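# Sort bolt and eraser into blue divided tray

## Task

Viewed from the robot's side, set the bolt in the front-right section of the blue divided tray and the pencil eraser in the tray's rear section. Both must stay there on their own, without the robot supporting them, and all objects must settle quickly once you stop. At the end, open the grippers and pull the arms away.

## Robot and tools

Robot: two 6-joint arms called left_arm and right_arm, each with a parallel gripper. The names are labels only and do not match the left or right side of any image. All poses in results share one scene frame: origin on the table surface midway between the arms, +x pointing out across the table, +z up, and left_arm sitting toward +y. Printed hand positions can be somewhat wrong, worse when the arm is stretched far.

Gripper geometry: the fingers extend along the gripper's +z axis and close along its y axis. end_effector_position is the midpoint between the finger pads, roughly 1 cm short of the fingertips.

Tool execute_actions, argument actions: a list holding zero or one item. An empty list only reports the current state. A move item is {"rows": [...], "steps": n}, with steps from 1 to 15 (default 15), each step lasting 1/30 s. Each row is used for one step; if there are fewer rows than steps, the final row repeats. A wait item is {"steps": n} alone, n up to 300; it returns once n steps have passed since the previous result, and your reply time is counted inside that. Optional pictures (boolean) turns the camera images on or off; they are included by default. A refused call moves nothing.

Each row is one flat list of 14 numbers, each in [-1, 1], covering both arms even when only one moves. Order: left_arm waist, shoulder, elbow, wrist pitch, wrist yaw, wrist roll, opening; then the same seven for right_arm. The six joint entries are offsets, not targets: they are measured from the joint angles in the most recent result that lists them (before any such result in the scene, and in the second or later call within one reply, from the arm's angles when the action begins), never from the previous row. Scale per 1.0: waist 1.202 rad, shoulder 1.258 rad, elbow 1.238 rad, wrist pitch 2.073 rad, wrist yaw and wrist roll 2.022 rad. Joint ranges in radians: waist -2.618 to 3.054, shoulder 0.000 to 3.142, elbow 0.000 to 3.142, wrist pitch -1.571 to 1.571, wrist yaw -1.571 to 1.571, wrist roll -2.094 to 2.094. A call is rejected if it would push a joint more than 0.036 rad outward beyond these; true stops may sit up to 0.036 rad either way, and a request past the true stop is clipped there, reported as "joint sent to its limit" (possibly referring to an earlier, still-running action). Absence of that line does not prove more travel is available.

The opening entry is absolute, not an offset: +1 fully open, -1 shut. grip_measured in results reports finger opening on that same scale; away from the extremes, the fingers go to where grip_measured would equal your number. To hold something firmly, command roughly 0.03 below its grip_measured; a smaller margin holds more gently. Readings can be biased by about 1 mm per gripper. Pad force tops out near 50 to 62 N, lower on some grippers and on parts under about 2 mm thick; first contact can spike harder.

Motion: joint speed is capped. Each step the target sent to a joint stays within a fixed distance of its measured angle (0.202 rad waist, 0.258 shoulder, 0.238 elbow, 0.573 wrist pitch, 0.522 wrist yaw and roll), and if the targets would shift the gripper more than 70 mm from where it is, all are scaled back. Large offsets therefore take several steps. Sending zeros is not a hold: an arm may droop more with each action. To keep an arm still, in a reply's first call send the offsets that return it to the angles you want, zeros in later calls, and enlarge that correction whenever a joint keeps lagging. Between calls the arms keep heading to the last row's target until they have nearly stopped or a step is HELD; after that, only a new action makes them move on.

Results: the state line gives each arm's gripper position (metres) and orientation quaternion (w, x, y, z). Joint positions and Joint velocities list, per arm, the six joints (rad, rad/s) then the finger-pad gap (m, m/s; 0.094 m when fully open). "joint command not followed" means a clearance check altered or blocked joint targets on some steps while the rest of the row still ran. HELD marks steps on which all or part of your row did not reach the robot. MOTOR HOT appears from 75 °C; at 90 °C the hot arm halts for 10 s, and at 100 °C its motors and gripper go limp and the arm drops. These appear as OVER-TEMPERATURE FAULT lines. Carrying loads for long heats motors, including while you think.

Tool zoom_image: camera (one of cam_head_left, cam_head_right, cam_high, cam_low, cam_left_wrist, cam_right_wrist) and region [x0, y0, x1, y1] in that camera's pixel coordinates, top-left origin, no larger than 504 by 504. Image sizes: the four fixed cameras are 504x504, the two wrist cameras 616x616 (fisheye).

Tool finished_scene: scene, the integer number of the current scene. It ends that scene permanently and reports whether the goal was met. Replying without any tool call also ends the run.

Avoid: pushing or knocking anything off the table, letting the arms strike or press on each other, dropping or letting parts slip, slamming, and hard shoves. Brief outside tugs on a held part or nudges to loose objects can occur, so check the result after each move. Move smoothly and finish promptly.

Each tool is called after ">>>" as name([rows], argument=value, ...), one row to a line, values as JSON.

## Session

>>> execute_actions(actions=[])

Scene clock: 0.00 s of 4800.00 s.
left_arm: end_effector_position=(+0.4252, +0.1164, +0.3010) grip_measured=+1.000 end_effector_quat_wxyz=(+0.496, -0.388, +0.765, -0.137) | right_arm: end_effector_position=(+0.0567, -0.0141, +0.1269) grip_measured=+1.000 end_effector_quat_wxyz=(+0.478, -0.317, +0.788, +0.223)
Joint positions: left_arm=[-0.615  1.377  1.334 -0.595 -0.659 -1.165  0.094] | right_arm=[ 1.597  0.826  0.339 -0.211  0.811  0.6    0.094]
Joint velocities: left_arm=[-0.007 -0.012  0.002  0.022 -0.051  0.007  0.   ] | right_arm=[ 0.002 -0.022  0.022  0.007  0.037 -0.051  0.   ]

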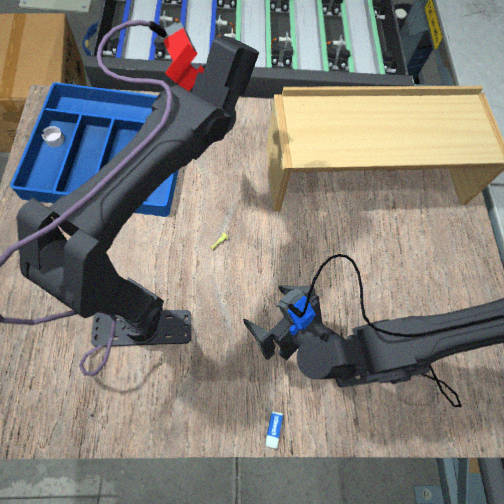

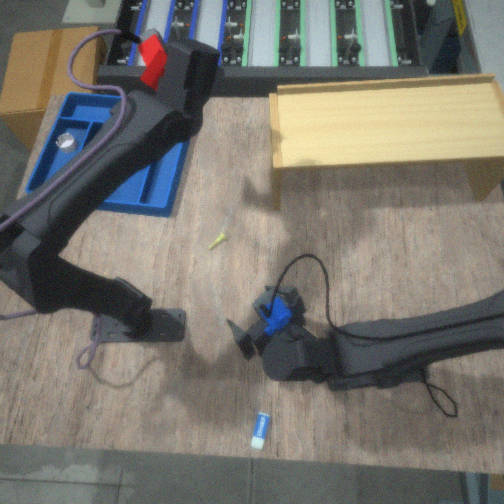

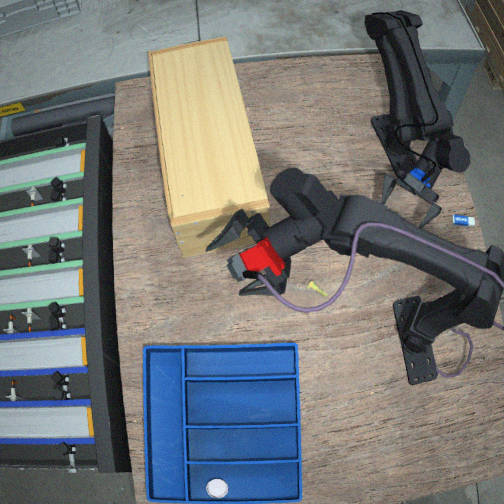

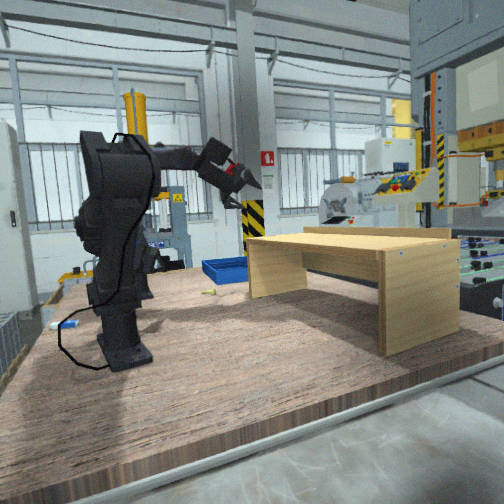

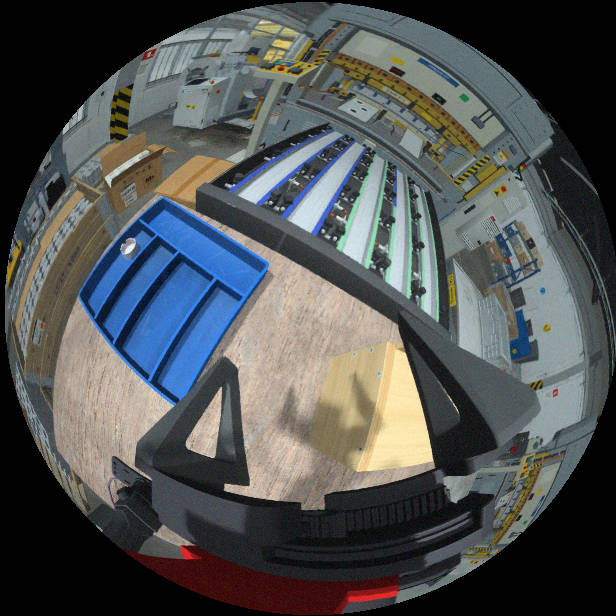

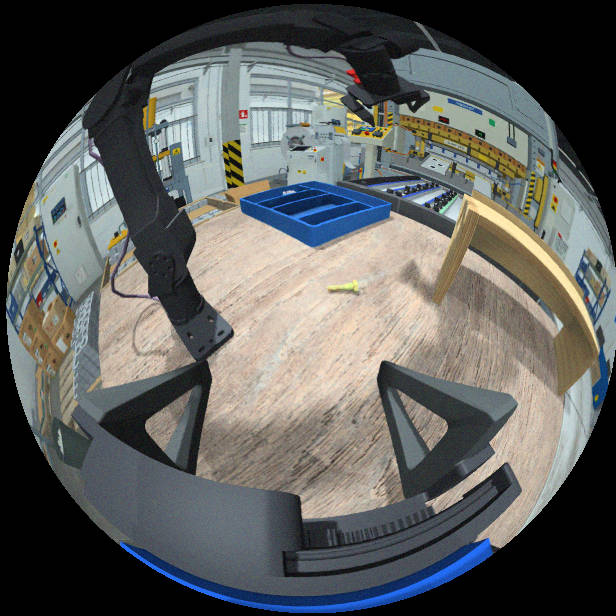

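>>> zoom_image(camera="cam_head_left", region=[180, 200, 260, 280])

>>> zoom_image(camera="cam_head_left", region=[234, 390, 314, 470])

>>> zoom_image(camera="cam_head_left", region=[0, 60, 220, 240])

>>> zoom_image(camera="cam_high", region=[120, 260, 364, 504])

Region (180, 200, 260, 280) of cam_head_left's 504x504 image, scaled by 6.300, with more detail than that image has.

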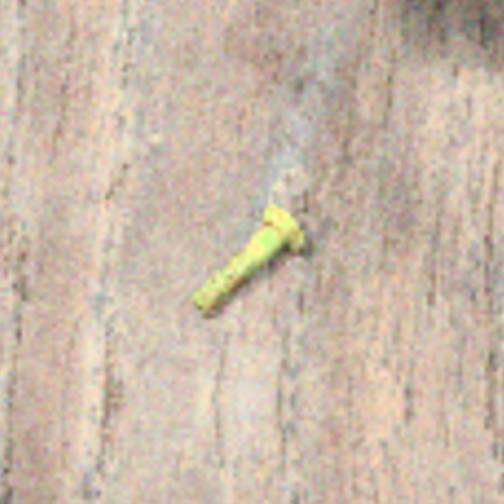

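Region (234, 390, 314, 470) of cam_head_left's 504x504 image, scaled by 6.300, with more detail than that image has.

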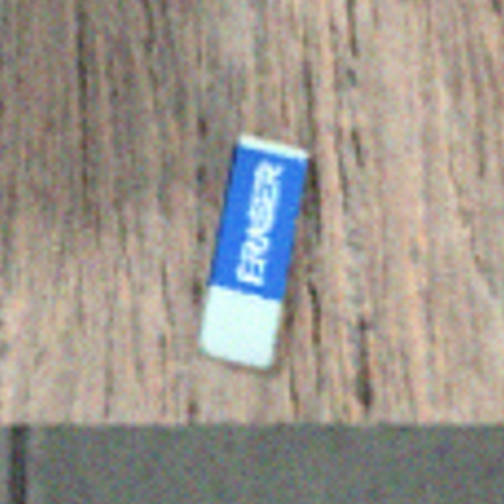

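Region (0, 60, 220, 240) of cam_head_left's 504x504 image, scaled by 2.291, with more detail than that image has; it fills the top 412 rows of this view, and the rest is white.

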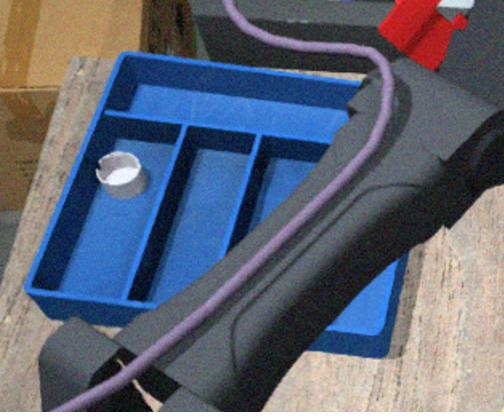

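Region (120, 260, 364, 504) of cam_high's 504x504 image, scaled by 2.066, with more detail than that image has.

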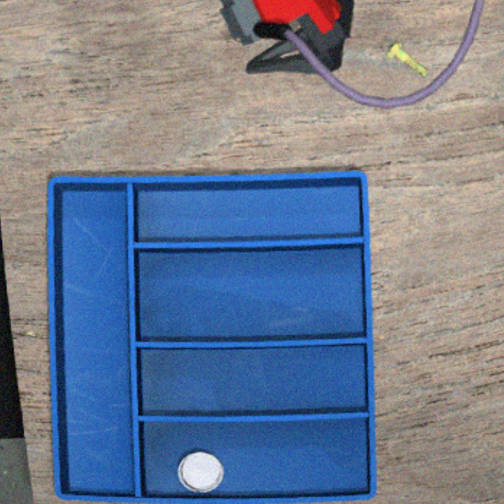

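>>> execute_actions([
  {"rows": [[-0.0007,0.0016,-0.0028,-0.002,0.0033,0.0065,0.95, 0,0,0,0,0,0,1],[-0.0017,0.0039,-0.007,-0.0049,0.0083,0.0162,0.9, 0,0,0,0,0,0,1],[-0.003,0.007,-0.0126,-0.0089,0.0149,0.0291,0.84, 0,0,0,0,0,0,1],[-0.0047,0.0109,-0.0196,-0.0138,0.0231,0.0453,0.78, 0,0,0,0,0,0,1],[-0.0067,0.0155,-0.028,-0.0197,0.033,0.0647,0.71, 0,0,0,0,0,0,1],[-0.0087,0.0202,-0.0364,-0.0256,0.0429,0.0842,0.64, 0,0,0,0,0,0,1],[-0.0107,0.0248,-0.0448,-0.0315,0.0528,0.1036,0.57, 0,0,0,0,0,0,1],[-0.0127,0.0295,-0.0533,-0.0374,0.0627,0.123,0.5, 0,0,0,0,0,0,1],[-0.015,0.0349,-0.0631,-0.0443,0.0743,0.1457,0.43, 0,0,0,0,0,0,1],[-0.0173,0.0404,-0.0729,-0.0512,0.0858,0.1683,0.36, 0,0,0,0,0,0,1],[-0.0196,0.0458,-0.0827,-0.0581,0.0974,0.191,0.29, 0,0,0,0,0,0,1],[-0.022,0.0512,-0.0925,-0.0649,0.1089,0.2136,0.22, 0,0,0,0,0,0,1],[-0.0243,0.0567,-0.1023,-0.0718,0.1205,0.2363,0.15, 0,0,0,0,0,0,1],[-0.0266,0.0621,-0.1121,-0.0787,0.132,0.259,0.08, 0,0,0,0,0,0,1],[-0.0666,0.1553,-0.2803,-0.1968,0.33,0.6474,0, 0,0,0,0,0,0,1]], "steps": 15},
], pictures=false)

>>> execute_actions([
  {"steps": 30},
])

Scene clock: 120.50 s of 4800.00 s.
left_arm: end_effector_position=(+0.4010, +0.0858, +0.2040) grip_measured=+0.039 end_effector_quat_wxyz=(+0.381, -0.165, +0.909, -0.038) | right_arm: end_effector_position=(+0.0567, -0.0141, +0.1269) grip_measured=+1.000 end_effector_quat_wxyz=(+0.478, -0.317, +0.788, +0.223)
Joint positions: left_arm=[-0.636  1.441  1.219 -0.682 -0.454 -0.787  0.049] | right_arm=[ 1.597  0.826  0.339 -0.211  0.811  0.6    0.094]
Joint velocities: left_arm=[-0.09   0.261 -0.564 -0.359  1.033  1.018 -0.075] | right_arm=[ 0.007 -0.002  0.007  0.066 -0.037 -0.007  0.   ]
Steps of this call (steps 1 to 90: nothing new was sent; then 117.00 s passed at rest; steps 91 to 105: all 15 steps of this action). Readings (joint positions):
91: left_arm=[-0.615 1.377 1.334 -0.595 -0.658 -1.165] | right_arm=[1.597 0.826 0.339 -0.211 0.811 0.600]
92: left_arm=[-0.615 1.377 1.334 -0.595 -0.656 -1.161] | right_arm=[1.597 0.826 0.339 -0.211 0.811 0.600]
94: left_arm=[-0.615 1.377 1.334 -0.595 -0.644 -1.141] | right_arm=[1.597 0.826 0.339 -0.211 0.811 0.600]
98: left_arm=[-0.616 1.381 1.313 -0.603 -0.599 -1.048] | right_arm=[1.597 0.826 0.339 -0.211 0.811 0.600]
105: the state above

Scene clock: 121.50 s of 4800.00 s.
left_arm: end_effector_position=(+0.2454, +0.0795, +0.0465) grip_measured=+0.002 end_effector_quat_wxyz=(-0.007, +0.378, +0.926, +0.003) | right_arm: end_effector_position=(+0.0567, -0.0141, +0.1269) grip_measured=+1.000 end_effector_quat_wxyz=(+0.478, -0.317, +0.788, +0.223)
Joint positions: left_arm=[-0.69   1.58   0.985 -0.991 -0.002  0.134  0.047] | right_arm=[ 1.597  0.826  0.339 -0.211  0.811  0.6    0.094]
Joint velocities: left_arm=[ 0.012 -0.007 -0.002 -0.037  0.066  0.022 -0.   ] | right_arm=[ 0.007  0.002 -0.002  0.007  0.022  0.037  0.   ]
Steps of this call (steps 1 to 30: the robot went on to your last target). Readings (joint positions):
1: left_arm=[-0.640 1.451 1.198 -0.695 -0.420 -0.749] | right_arm=[1.597 0.826 0.339 -0.211 0.811 0.600]
2: left_arm=[-0.645 1.463 1.174 -0.711 -0.385 -0.708] | right_arm=[1.597 0.826 0.339 -0.211 0.811 0.600]
4: left_arm=[-0.655 1.493 1.124 -0.751 -0.313 -0.610] | right_arm=[1.597 0.826 0.339 -0.211 0.811 0.600]
8: left_arm=[-0.679 1.555 1.026 -0.863 -0.152 -0.290] | right_arm=[1.597 0.826 0.339 -0.211 0.811 0.600]
30: the state above

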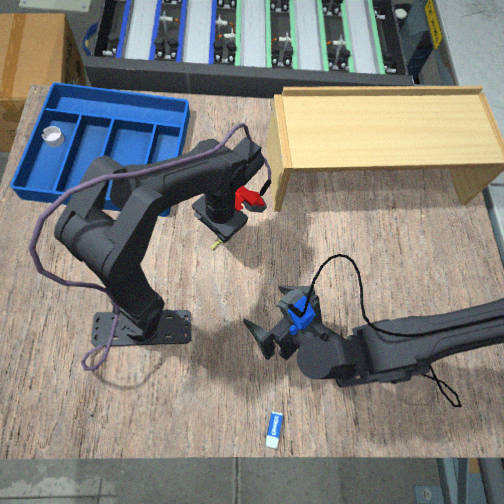

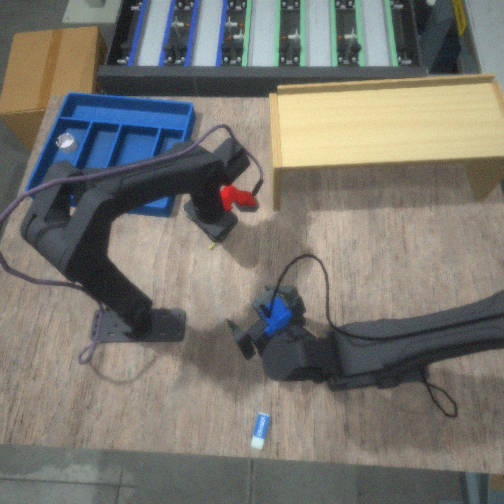

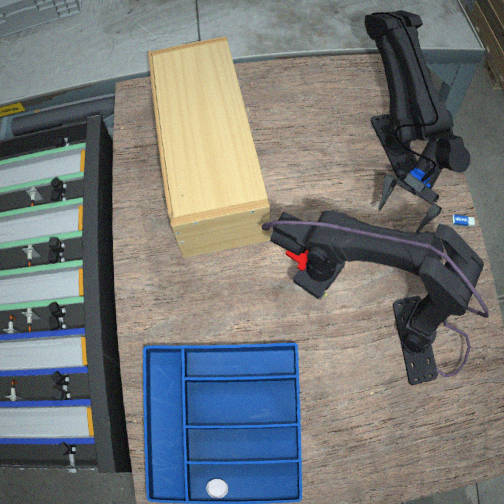

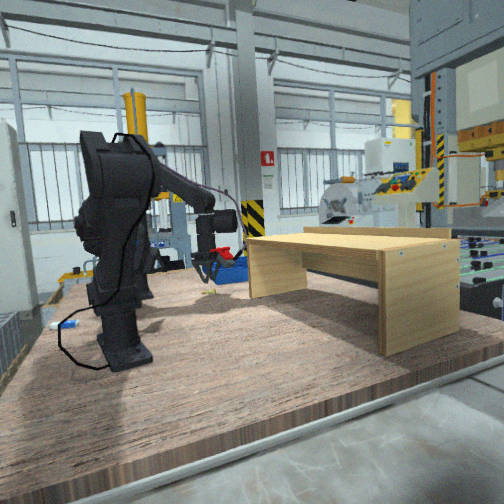

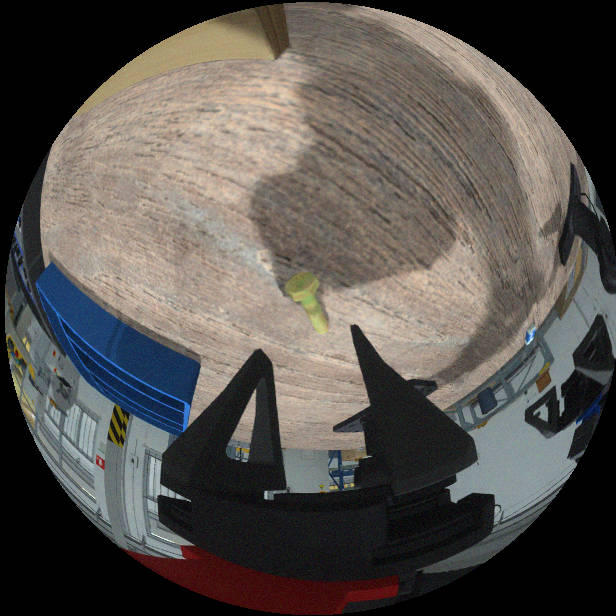

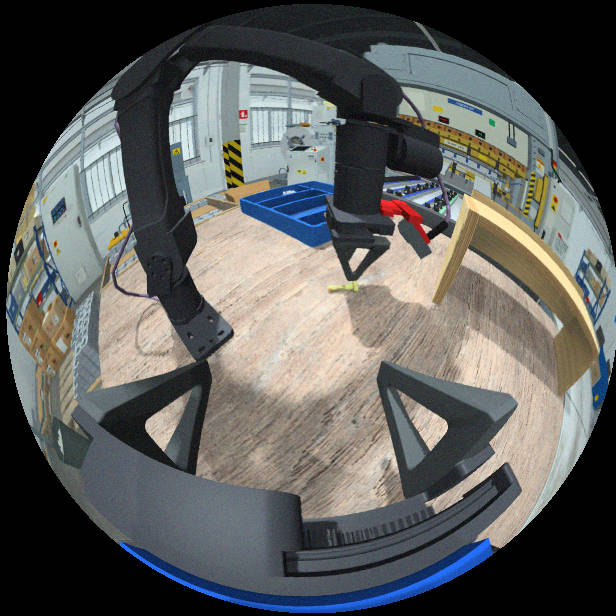

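>>> zoom_image(camera="cam_left_wrist", region=[230, 250, 390, 410])

>>> zoom_image(camera="cam_right_wrist", region=[300, 220, 400, 320])

Region (230, 250, 390, 410) of cam_left_wrist's 616x616 image, scaled by 3.150, with more detail than that image has.

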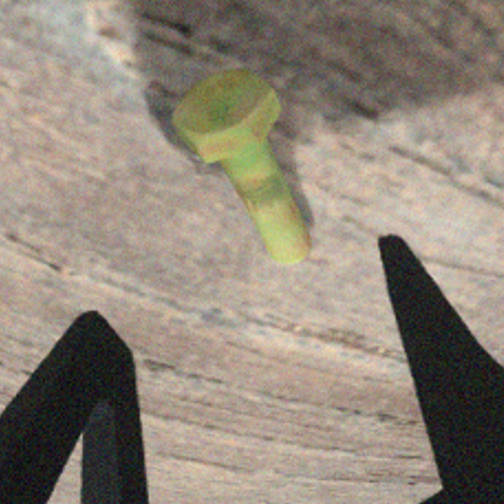

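Region (300, 220, 400, 320) of cam_right_wrist's 616x616 image, scaled by 5.040, with more detail than that image has.

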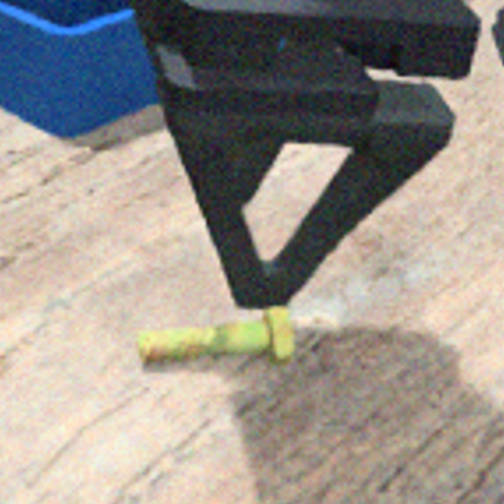

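>>> execute_actions([
  {"rows": [[-0.004,0.002,-0.006,0.006,0,-0.006,0, 0,0,0,0,0,0,1],[-0.008,0.004,-0.013,0.012,0,-0.013,0, 0,0,0,0,0,0,1],[-0.012,0.006,-0.021,0.019,0,-0.021,0, 0,0,0,0,0,0,1],[-0.016,0.008,-0.029,0.027,0,-0.029,0, 0,0,0,0,0,0,1],[-0.019,0.01,-0.037,0.035,0,-0.037,0, 0,0,0,0,0,0,1],[-0.022,0.012,-0.045,0.043,0,-0.045,0, 0,0,0,0,0,0,1],[-0.0235,0.014,-0.053,0.051,0,-0.052,0, 0,0,0,0,0,0,1],[-0.0235,0.016,-0.061,0.059,0,-0.058,0, 0,0,0,0,0,0,1],[-0.0235,0.018,-0.069,0.066,0,-0.061,0, 0,0,0,0,0,0,1],[-0.0235,0.02,-0.076,0.072,0,-0.061,0, 0,0,0,0,0,0,1],[-0.0235,0.022,-0.082,0.077,0,-0.061,0, 0,0,0,0,0,0,1],[-0.0235,0.024,-0.087,0.081,0,-0.061,0, 0,0,0,0,0,0,1],[-0.0235,0.025,-0.091,0.084,0,-0.061,0, 0,0,0,0,0,0,1],[-0.0235,0.026,-0.0927,0.085,0,-0.061,0, 0,0,0,0,0,0,1]], "steps": 15},
], pictures=false)

>>> execute_actions([
  {"steps": 8},
])

Scene clock: 182.03 s of 4800.00 s.
left_arm: end_effector_position=(+0.2412, +0.0763, +0.0194) grip_measured=+0.002 end_effector_quat_wxyz=(+0.002, +0.338, +0.941, +0.000) | right_arm: end_effector_position=(+0.0567, -0.0141, +0.1269) grip_measured=+1.000 end_effector_quat_wxyz=(+0.478, -0.317, +0.788, +0.223)
Joint positions: left_arm=[-0.71   1.601  0.89  -0.856 -0.002  0.03   0.047] | right_arm=[ 1.597  0.826  0.339 -0.211  0.811  0.6    0.094]
Joint velocities: left_arm=[-0.007  0.066 -0.09   0.168  0.022 -0.139 -0.   ] | right_arm=[-0.002 -0.017  0.032 -0.037  0.007  0.051  0.   ]
Steps of this call (steps 1 to 15: the robot went on to your last target; steps 16 to 90: nothing new was sent; then 57.03 s passed at rest; steps 91 to 105: all 15 steps of this action). Readings (joint positions):
91: left_arm=[-0.690 1.580 0.985 -0.991 -0.002 0.136] | right_arm=[1.597 0.826 0.339 -0.211 0.811 0.600]
92: left_arm=[-0.690 1.580 0.985 -0.990 -0.002 0.133] | right_arm=[1.597 0.826 0.339 -0.211 0.811 0.600]
94: left_arm=[-0.692 1.580 0.982 -0.978 -0.002 0.118] | right_arm=[1.597 0.826 0.339 -0.211 0.811 0.600]
98: left_arm=[-0.706 1.580 0.948 -0.928 -0.002 0.074] | right_arm=[1.597 0.826 0.339 -0.211 0.811 0.600]
105: the state above

Scene clock: 182.30 s of 4800.00 s.
left_arm: end_effector_position=(+0.2452, +0.0732, +0.0181) grip_measured=+0.002 end_effector_quat_wxyz=(+0.012, +0.334, +0.943, -0.003) | right_arm: end_effector_position=(+0.0567, -0.0141, +0.1269) grip_measured=+1.000 end_effector_quat_wxyz=(+0.478, -0.317, +0.788, +0.223)
Joint positions: left_arm=[-0.71   1.604  0.886 -0.829 -0.002  0.02   0.047] | right_arm=[ 1.597  0.826  0.339 -0.211  0.811  0.6    0.094]
Joint velocities: left_arm=[ 0.007  0.012  0.002  0.066  0.007  0.081 -0.   ] | right_arm=[-0.017 -0.002  0.002 -0.022 -0.007  0.037  0.   ]
Steps of this call (steps 1 to 8: the robot went on to your last target). Readings (joint positions):
1: left_arm=[-0.710 1.603 0.887 -0.851 -0.002 0.027] | right_arm=[1.597 0.826 0.339 -0.211 0.811 0.600]
2: left_arm=[-0.710 1.604 0.886 -0.847 -0.002 0.025] | right_arm=[1.597 0.826 0.339 -0.211 0.811 0.600]
4: left_arm=[-0.710 1.604 0.886 -0.839 -0.002 0.022] | right_arm=[1.597 0.826 0.339 -0.211 0.811 0.600]
8: the state above

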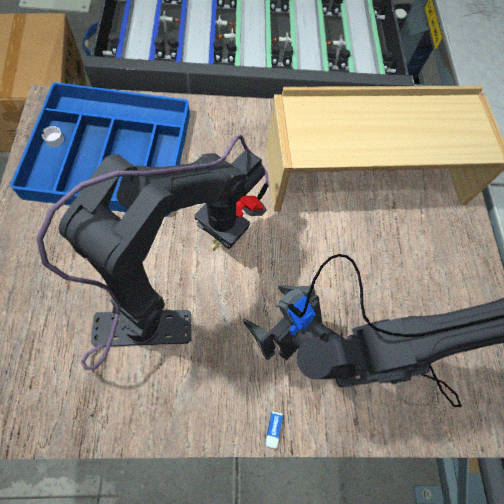

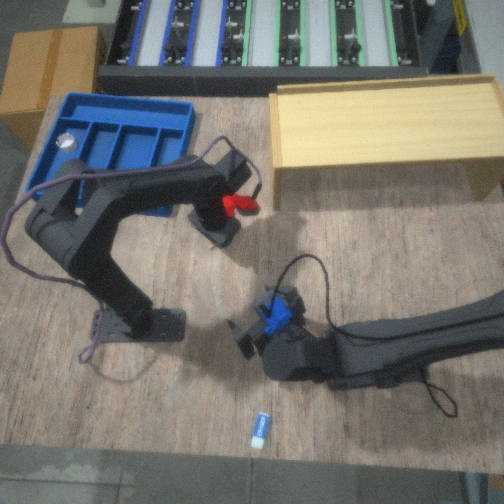

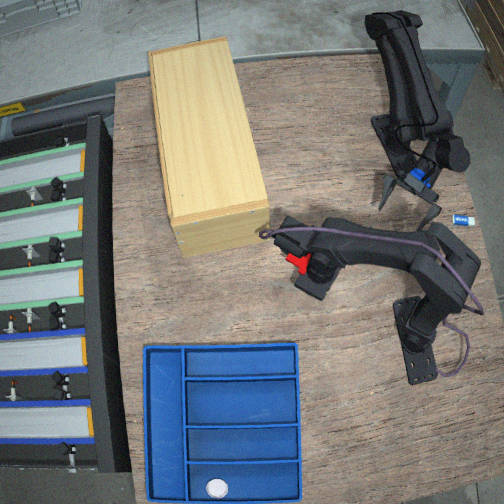

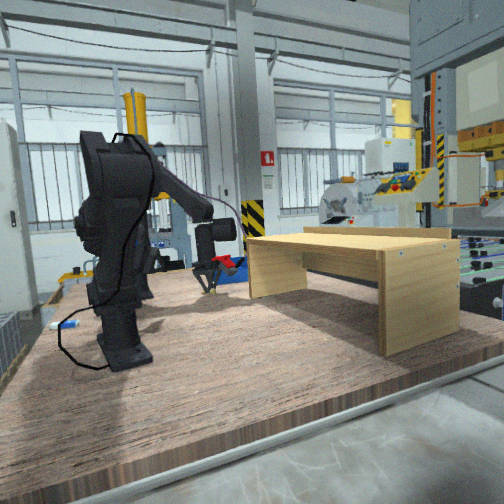

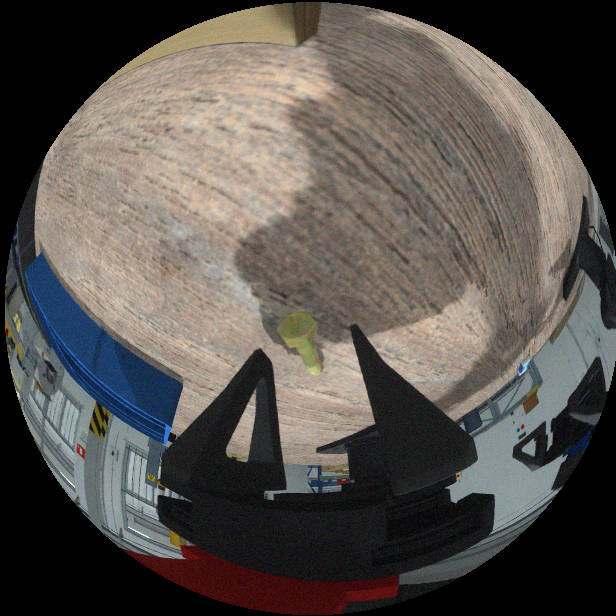

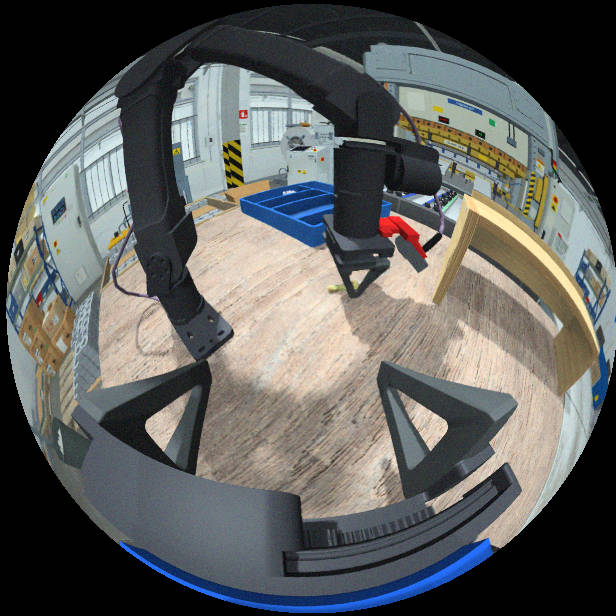

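>>> execute_actions([
  {"rows": [[0,0,-0.012,-0.004,0,0,-0.05, 0,0,0,0,0,0,1],[0,0,-0.018,-0.007,0,0,-0.1, 0,0,0,0,0,0,1],[0,0,-0.023,-0.009,0,0,-0.15, 0,0,0,0,0,0,1],[0,0,-0.027,-0.011,0,0,-0.2, 0,0,0,0,0,0,1],[0,0,-0.031,-0.0125,0,0,-0.25, 0,0,0,0,0,0,1],[0,0,-0.034,-0.0125,0,0,-0.3, 0,0,0,0,0,0,1],[0,0,-0.034,-0.0125,0,0,-0.35, 0,0,0,0,0,0,1],[0,0,-0.034,-0.0125,0,0,-0.4, 0,0,0,0,0,0,1]], "steps": 14},
])

Scene clock: 198.83 s of 4800.00 s.
left_arm: end_effector_position=(+0.2347, +0.0813, +0.0125) grip_measured=-0.398 end_effector_quat_wxyz=(-0.008, +0.333, +0.943, +0.004) | right_arm: end_effector_position=(+0.0567, -0.0141, +0.1269) grip_measured=+1.000 end_effector_quat_wxyz=(+0.478, -0.317, +0.788, +0.223)
Joint positions: left_arm=[-0.71   1.604  0.861 -0.845 -0.002  0.018  0.028] | right_arm=[ 1.597  0.826  0.339 -0.211  0.811  0.6    0.094]
Joint velocities: left_arm=[ 0.002 -0.007 -0.002 -0.022 -0.022 -0.051  0.001] | right_arm=[-0.012  0.007 -0.002  0.022 -0.051  0.022  0.   ]
Steps of this call (steps 1 to 30: the robot went on to your last target; steps 31 to 90: nothing new was sent; then 13.07 s passed at rest; steps 91 to 104: all 14 steps of this action). Readings (joint positions):
91: left_arm=[-0.710 1.604 0.886 -0.824 -0.002 0.018] | right_arm=[1.597 0.826 0.339 -0.211 0.811 0.600]
92: left_arm=[-0.710 1.604 0.886 -0.825 -0.002 0.018] | right_arm=[1.597 0.826 0.339 -0.211 0.811 0.600]
94: left_arm=[-0.710 1.604 0.884 -0.827 -0.002 0.018] | right_arm=[1.597 0.826 0.339 -0.211 0.811 0.600]
98: left_arm=[-0.710 1.604 0.866 -0.835 -0.002 0.018] | right_arm=[1.597 0.826 0.339 -0.211 0.811 0.600]
104: the state above

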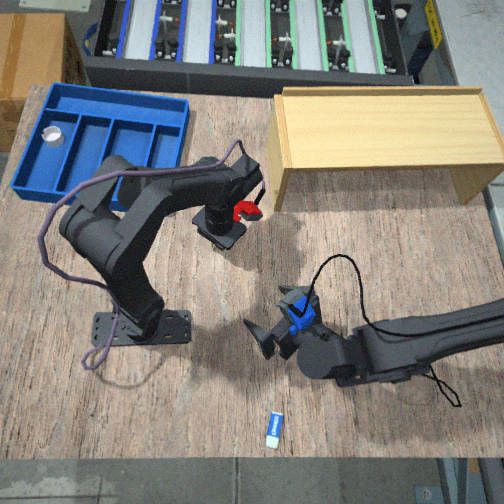

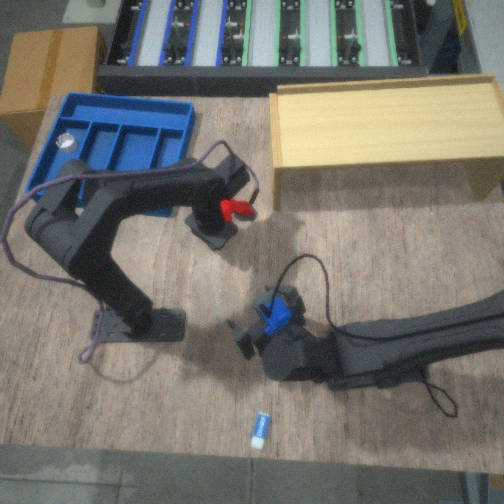

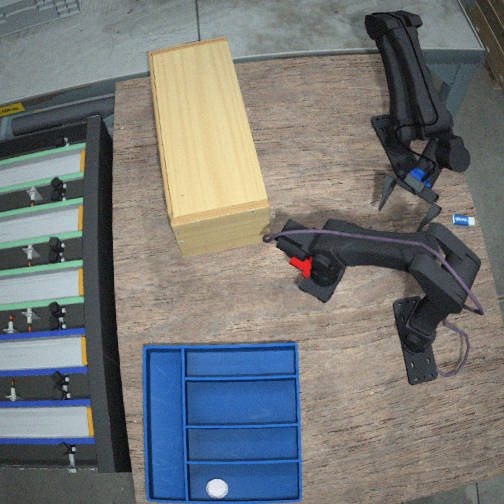

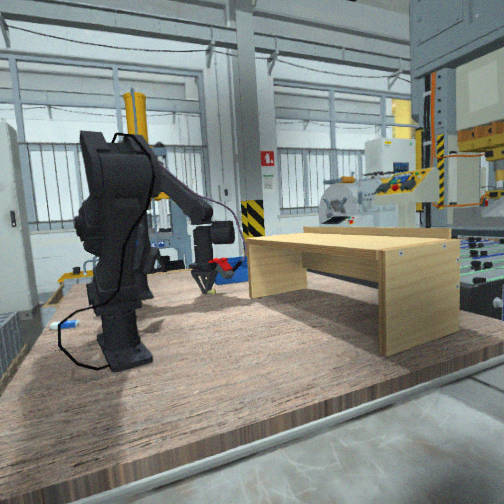

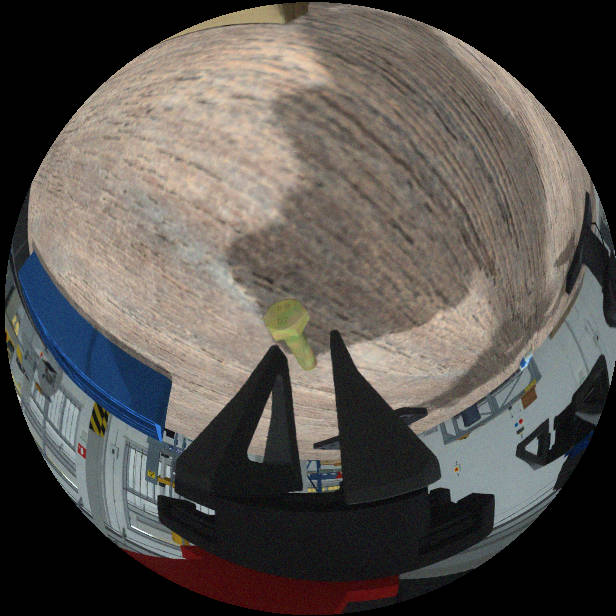

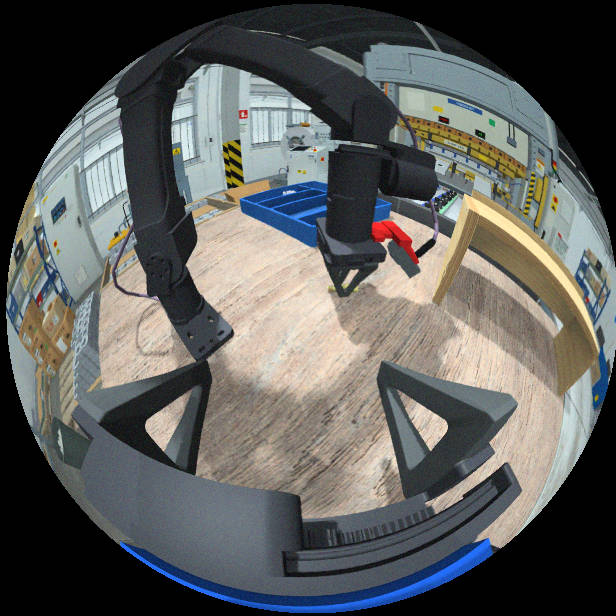

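>>> zoom_image(camera="cam_left_wrist", region=[240, 280, 370, 410])

>>> zoom_image(camera="cam_right_wrist", region=[300, 240, 390, 330])

Region (240, 280, 370, 410) of cam_left_wrist's 616x616 image, scaled by 3.877, with more detail than that image has.

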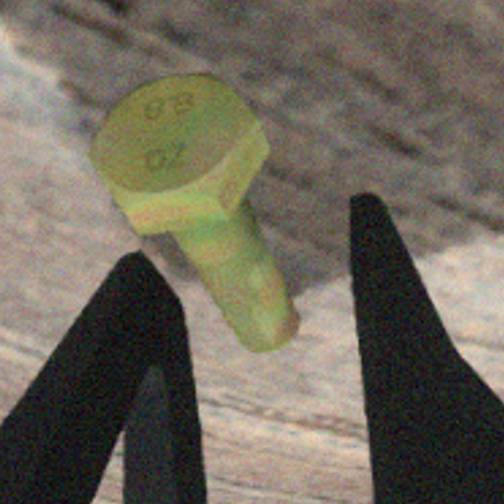

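Region (300, 240, 390, 330) of cam_right_wrist's 616x616 image, scaled by 5.600, with more detail than that image has.

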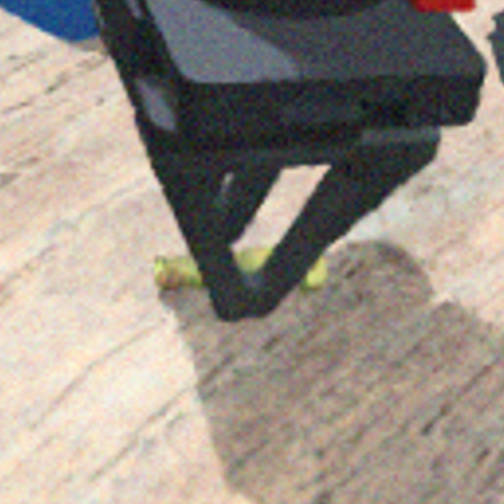

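>>> zoom_image(camera="cam_head_left", region=[90, 80, 230, 220])

>>> zoom_image(camera="cam_head_right", region=[90, 85, 230, 225])

Region (90, 80, 230, 220) of cam_head_left's 504x504 image, scaled by 3.600, with more detail than that image has.

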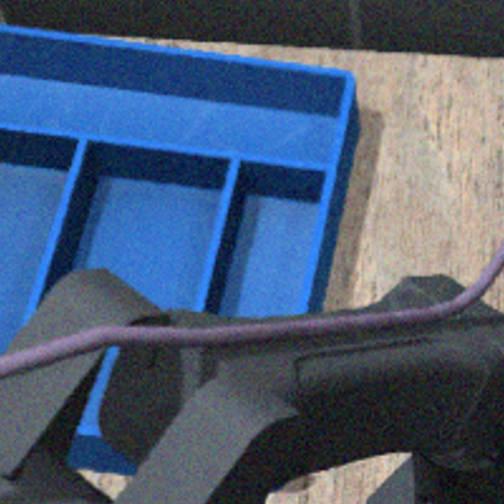

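Region (90, 85, 230, 225) of cam_head_right's 504x504 image, scaled by 3.600, with more detail than that image has.

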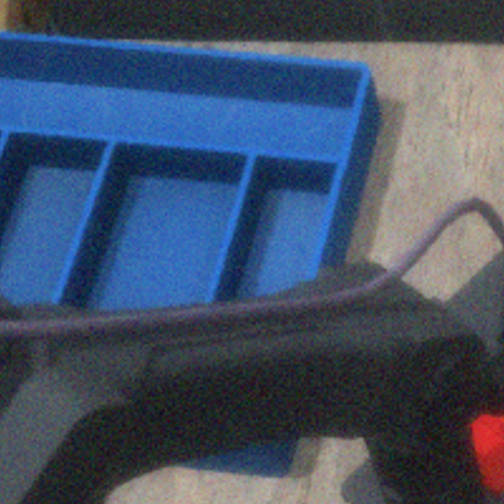

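>>> execute_actions([
  {"rows": [[0.006,0,0,0,0,0,-0.45, 0,0,0,0,0,0,1],[0.011,0,0,0,0,0,-0.5, 0,0,0,0,0,0,1],[0.015,0,0,0,0,0,-0.55, 0,0,0,0,0,0,1],[0.018,0,0,0,0,0,-0.6, 0,0,0,0,0,0,1],[0.018,0,0,0,0,0,-0.64, 0,0,0,0,0,0,1],[0.018,0,0,0,0,0,-0.68, 0,0,0,0,0,0,1],[0.018,0,0,0,0,0,-0.71, 0,0,0,0,0,0,1],[0.018,0,0,0,0,0,-0.74, 0,0,0,0,0,0,1],[0.018,0,0,0,0,0,-0.77, 0,0,0,0,0,0,1],[0.018,0,0,0,0,0,-0.8, 0,0,0,0,0,0,1],[0.018,0,0,0,0,0,-0.83, 0,0,0,0,0,0,1],[0.018,0,0,0,0,0,-0.86, 0,0,0,0,0,0,1]], "steps": 15},
], pictures=false)

>>> execute_actions([
  {"rows": [[0,0,0.018,-0.004,0,0,-0.86, 0,0,0,0,0,0,1],[0,0,0.028,-0.009,0,0,-0.86, 0,0,0,0,0,0,1],[0,0,0.04,-0.016,0,0,-0.86, 0,0,0,0,0,0,1],[0,0.002,0.054,-0.024,0,0,-0.86, 0,0,0,0,0,0,1],[0,0.004,0.07,-0.033,0,0,-0.86, 0,0,0,0,0,0,1],[0.005,0.006,0.088,-0.043,0,0.003,-0.86, 0,0,0,0,0,0,1],[0.012,0.009,0.107,-0.053,0,0.006,-0.86, 0,0,0,0,0,0,1],[0.022,0.012,0.126,-0.063,0,0.009,-0.86, -0.005,0,0,0,0,0,1],[0.035,0.015,0.145,-0.073,0,0.012,-0.86, -0.012,0,0,0,0,0,1],[0.051,0.018,0.164,-0.083,0,0.015,-0.86, -0.022,0,0,0,0,0,1],[0.07,0.022,0.183,-0.093,0,0.018,-0.86, -0.035,0,0,0,0,0,1],[0.092,0.026,0.202,-0.103,0,0.021,-0.86, -0.051,0,0,0,0,0,1],[0.117,0.03,0.221,-0.113,0,0.024,-0.86, -0.07,0,0,0,0,0,1],[0.145,0.035,0.24,-0.123,0,0.027,-0.86, -0.092,0,0,0,0,0,1],[0.5324,0.2432,0.5638,-0.1756,0,0.0307,-0.86, -1,0,0,0,0,0,1]], "steps": 15},
], pictures=false)

>>> execute_actions([
  {"steps": 32},
])

Scene clock: 257.47 s of 4800.00 s.
left_arm: end_effector_position=(+0.2365, +0.0838, +0.0125) grip_measured=-0.850 end_effector_quat_wxyz=(-0.008, +0.327, +0.945, +0.004) | right_arm: end_effector_position=(+0.0567, -0.0141, +0.1269) grip_measured=+1.000 end_effector_quat_wxyz=(+0.478, -0.317, +0.788, +0.223)
Joint positions: left_arm=[-0.697  1.604  0.861 -0.845 -0.002  0.018  0.007] | right_arm=[ 1.597  0.826  0.339 -0.211  0.811  0.6    0.094]
Joint velocities: left_arm=[ 0.002  0.002 -0.007 -0.007  0.081  0.081 -0.001] | right_arm=[-0.002  0.002  0.002 -0.066  0.022  0.037  0.   ]
Steps of this call (steps 1 to 15: the robot went on to your last target; steps 16 to 90: nothing new was sent; then 55.13 s passed at rest; steps 91 to 105: all 15 steps of this action). Readings (joint positions):
91: left_arm=[-0.710 1.604 0.861 -0.845 -0.002 0.018] | right_arm=[1.597 0.826 0.339 -0.211 0.811 0.600]
92: left_arm=[-0.710 1.604 0.861 -0.845 -0.002 0.018] | right_arm=[1.597 0.826 0.339 -0.211 0.811 0.600]
94: left_arm=[-0.706 1.604 0.861 -0.845 -0.002 0.018] | right_arm=[1.597 0.826 0.339 -0.211 0.811 0.600]
98: left_arm=[-0.697 1.604 0.861 -0.845 -0.002 0.018] | right_arm=[1.597 0.826 0.339 -0.211 0.811 0.600]
105: the state above

Scene clock: 257.97 s of 4800.00 s.
left_arm: end_effector_position=(+0.2926, +0.0925, +0.0664) grip_measured=-0.851 end_effector_quat_wxyz=(+0.000, +0.272, +0.962, -0.005) | right_arm: end_effector_position=(+0.0822, -0.0232, +0.1260) grip_measured=+1.000 end_effector_quat_wxyz=(+0.486, -0.276, +0.805, +0.200)
Joint positions: left_arm=[-0.548  1.661  1.153 -1.06   0.009  0.052  0.007] | right_arm=[ 1.487  0.826  0.339 -0.209  0.798  0.6    0.094]
Joint velocities: left_arm=[ 1.302  1.595  2.42  -2.615  0.374  0.168 -0.   ] | right_arm=[-1.829 -0.017  0.002  0.081 -0.403 -0.037  0.   ]
Steps of this call (steps 1 to 15: all 15 steps of this action). Readings (joint positions):
1: left_arm=[-0.697 1.604 0.861 -0.845 -0.002 0.018] | right_arm=[1.597 0.826 0.339 -0.211 0.811 0.600]
2: left_arm=[-0.697 1.604 0.862 -0.847 -0.002 0.018] | right_arm=[1.597 0.826 0.339 -0.211 0.811 0.600]
4: left_arm=[-0.697 1.604 0.875 -0.862 -0.002 0.018] | right_arm=[1.597 0.826 0.339 -0.211 0.811 0.600]
8: left_arm=[-0.694 1.604 0.948 -0.914 -0.002 0.021] | right_arm=[1.597 0.826 0.339 -0.211 0.811 0.600]
15: the state above

Scene clock: 259.03 s of 4800.00 s.
left_arm: end_effector_position=(+0.3994, +0.2312, +0.0845) grip_measured=-0.850 end_effector_quat_wxyz=(-0.001, +0.040, +0.999, +0.005) | right_arm: end_effector_position=(+0.2410, -0.2506, +0.1271) grip_measured=+1.000 end_effector_quat_wxyz=(+0.521, +0.182, +0.830, -0.083)
Joint positions: left_arm=[-0.055  1.918  1.543 -1.198 -0.01   0.074  0.007] | right_arm=[ 0.4    0.826  0.339 -0.208  0.807  0.6    0.094]
Joint velocities: left_arm=[-0.012 -0.002  0.002 -0.051 -0.037  0.007 -0.001] | right_arm=[-0.007 -0.022 -0.017 -0.037  0.022 -0.037  0.   ]
Steps of this call (steps 1 to 32: the robot went on to your last target). Readings (joint positions):
1: left_arm=[-0.494 1.727 1.237 -1.116 0.013 0.058] | right_arm=[1.415 0.826 0.339 -0.208 0.796 0.600]
2: left_arm=[-0.436 1.794 1.316 -1.128 0.013 0.061] | right_arm=[1.339 0.826 0.339 -0.208 0.797 0.600]
4: left_arm=[-0.323 1.892 1.440 -1.125 0.013 0.064] | right_arm=[1.189 0.826 0.339 -0.208 0.797 0.600]
8: left_arm=[-0.093 1.924 1.533 -1.127 0.003 0.068] | right_arm=[0.888 0.826 0.339 -0.208 0.798 0.600]
32: the state above

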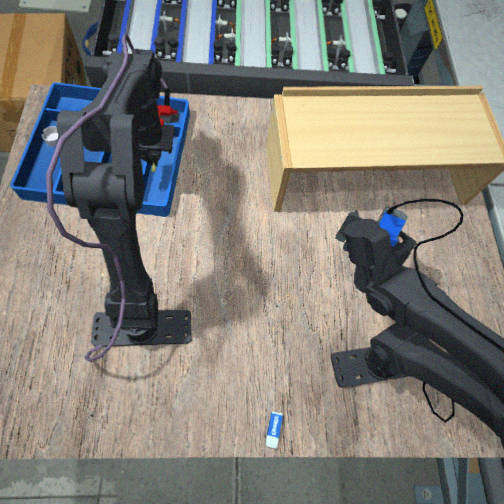

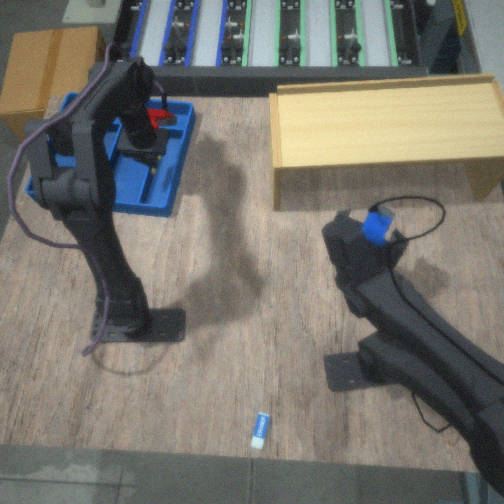

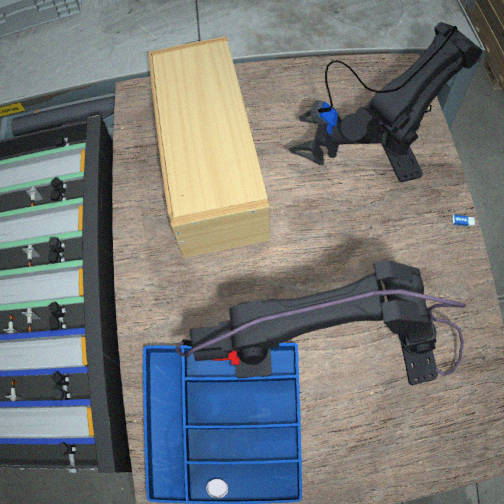

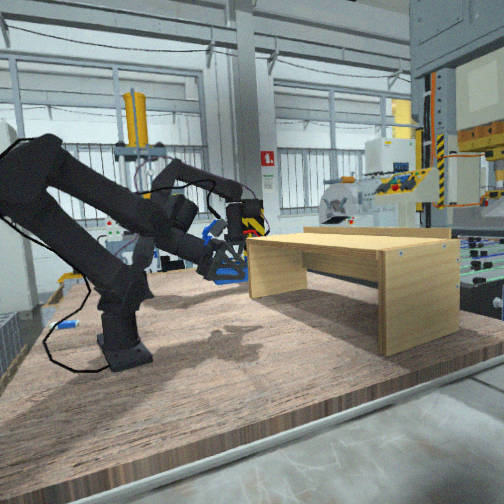

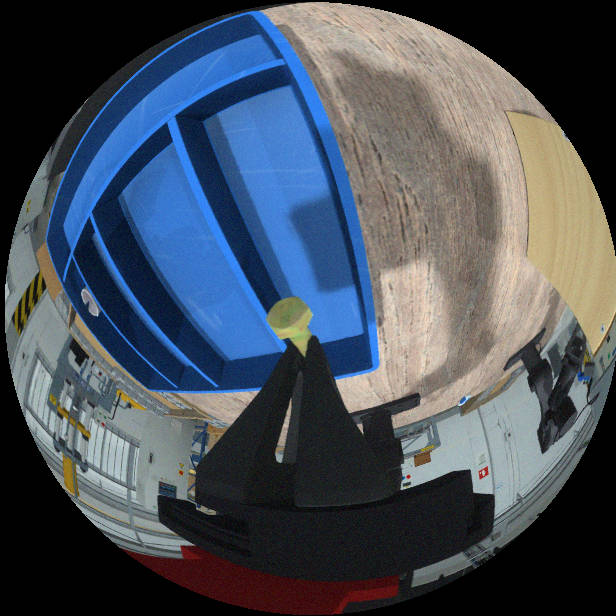

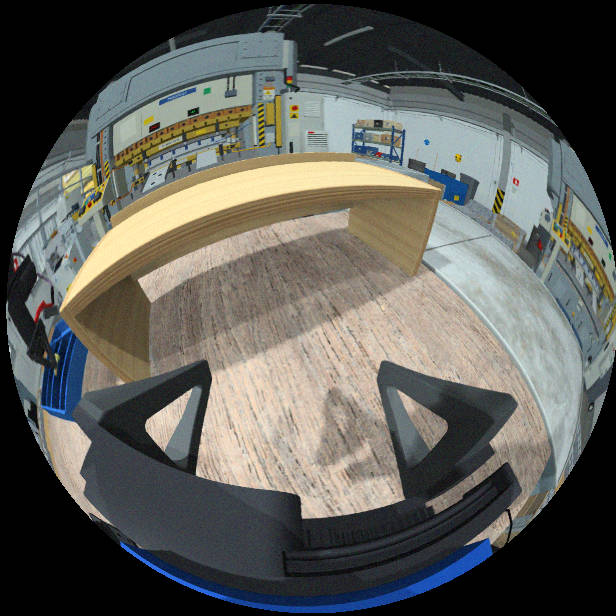

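>>> zoom_image(camera="cam_left_wrist", region=[200, 220, 420, 440])

Region (200, 220, 420, 440) of cam_left_wrist's 616x616 image, scaled by 2.291, with more detail than that image has.

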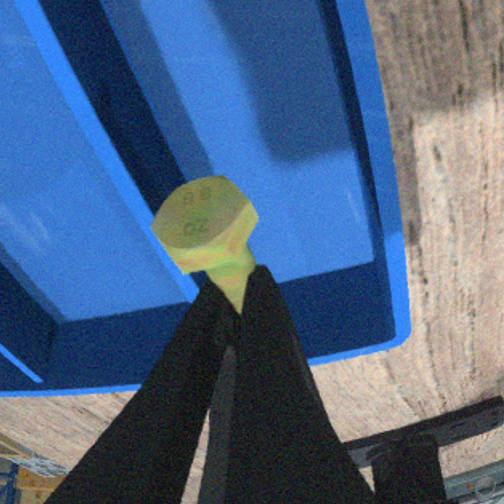

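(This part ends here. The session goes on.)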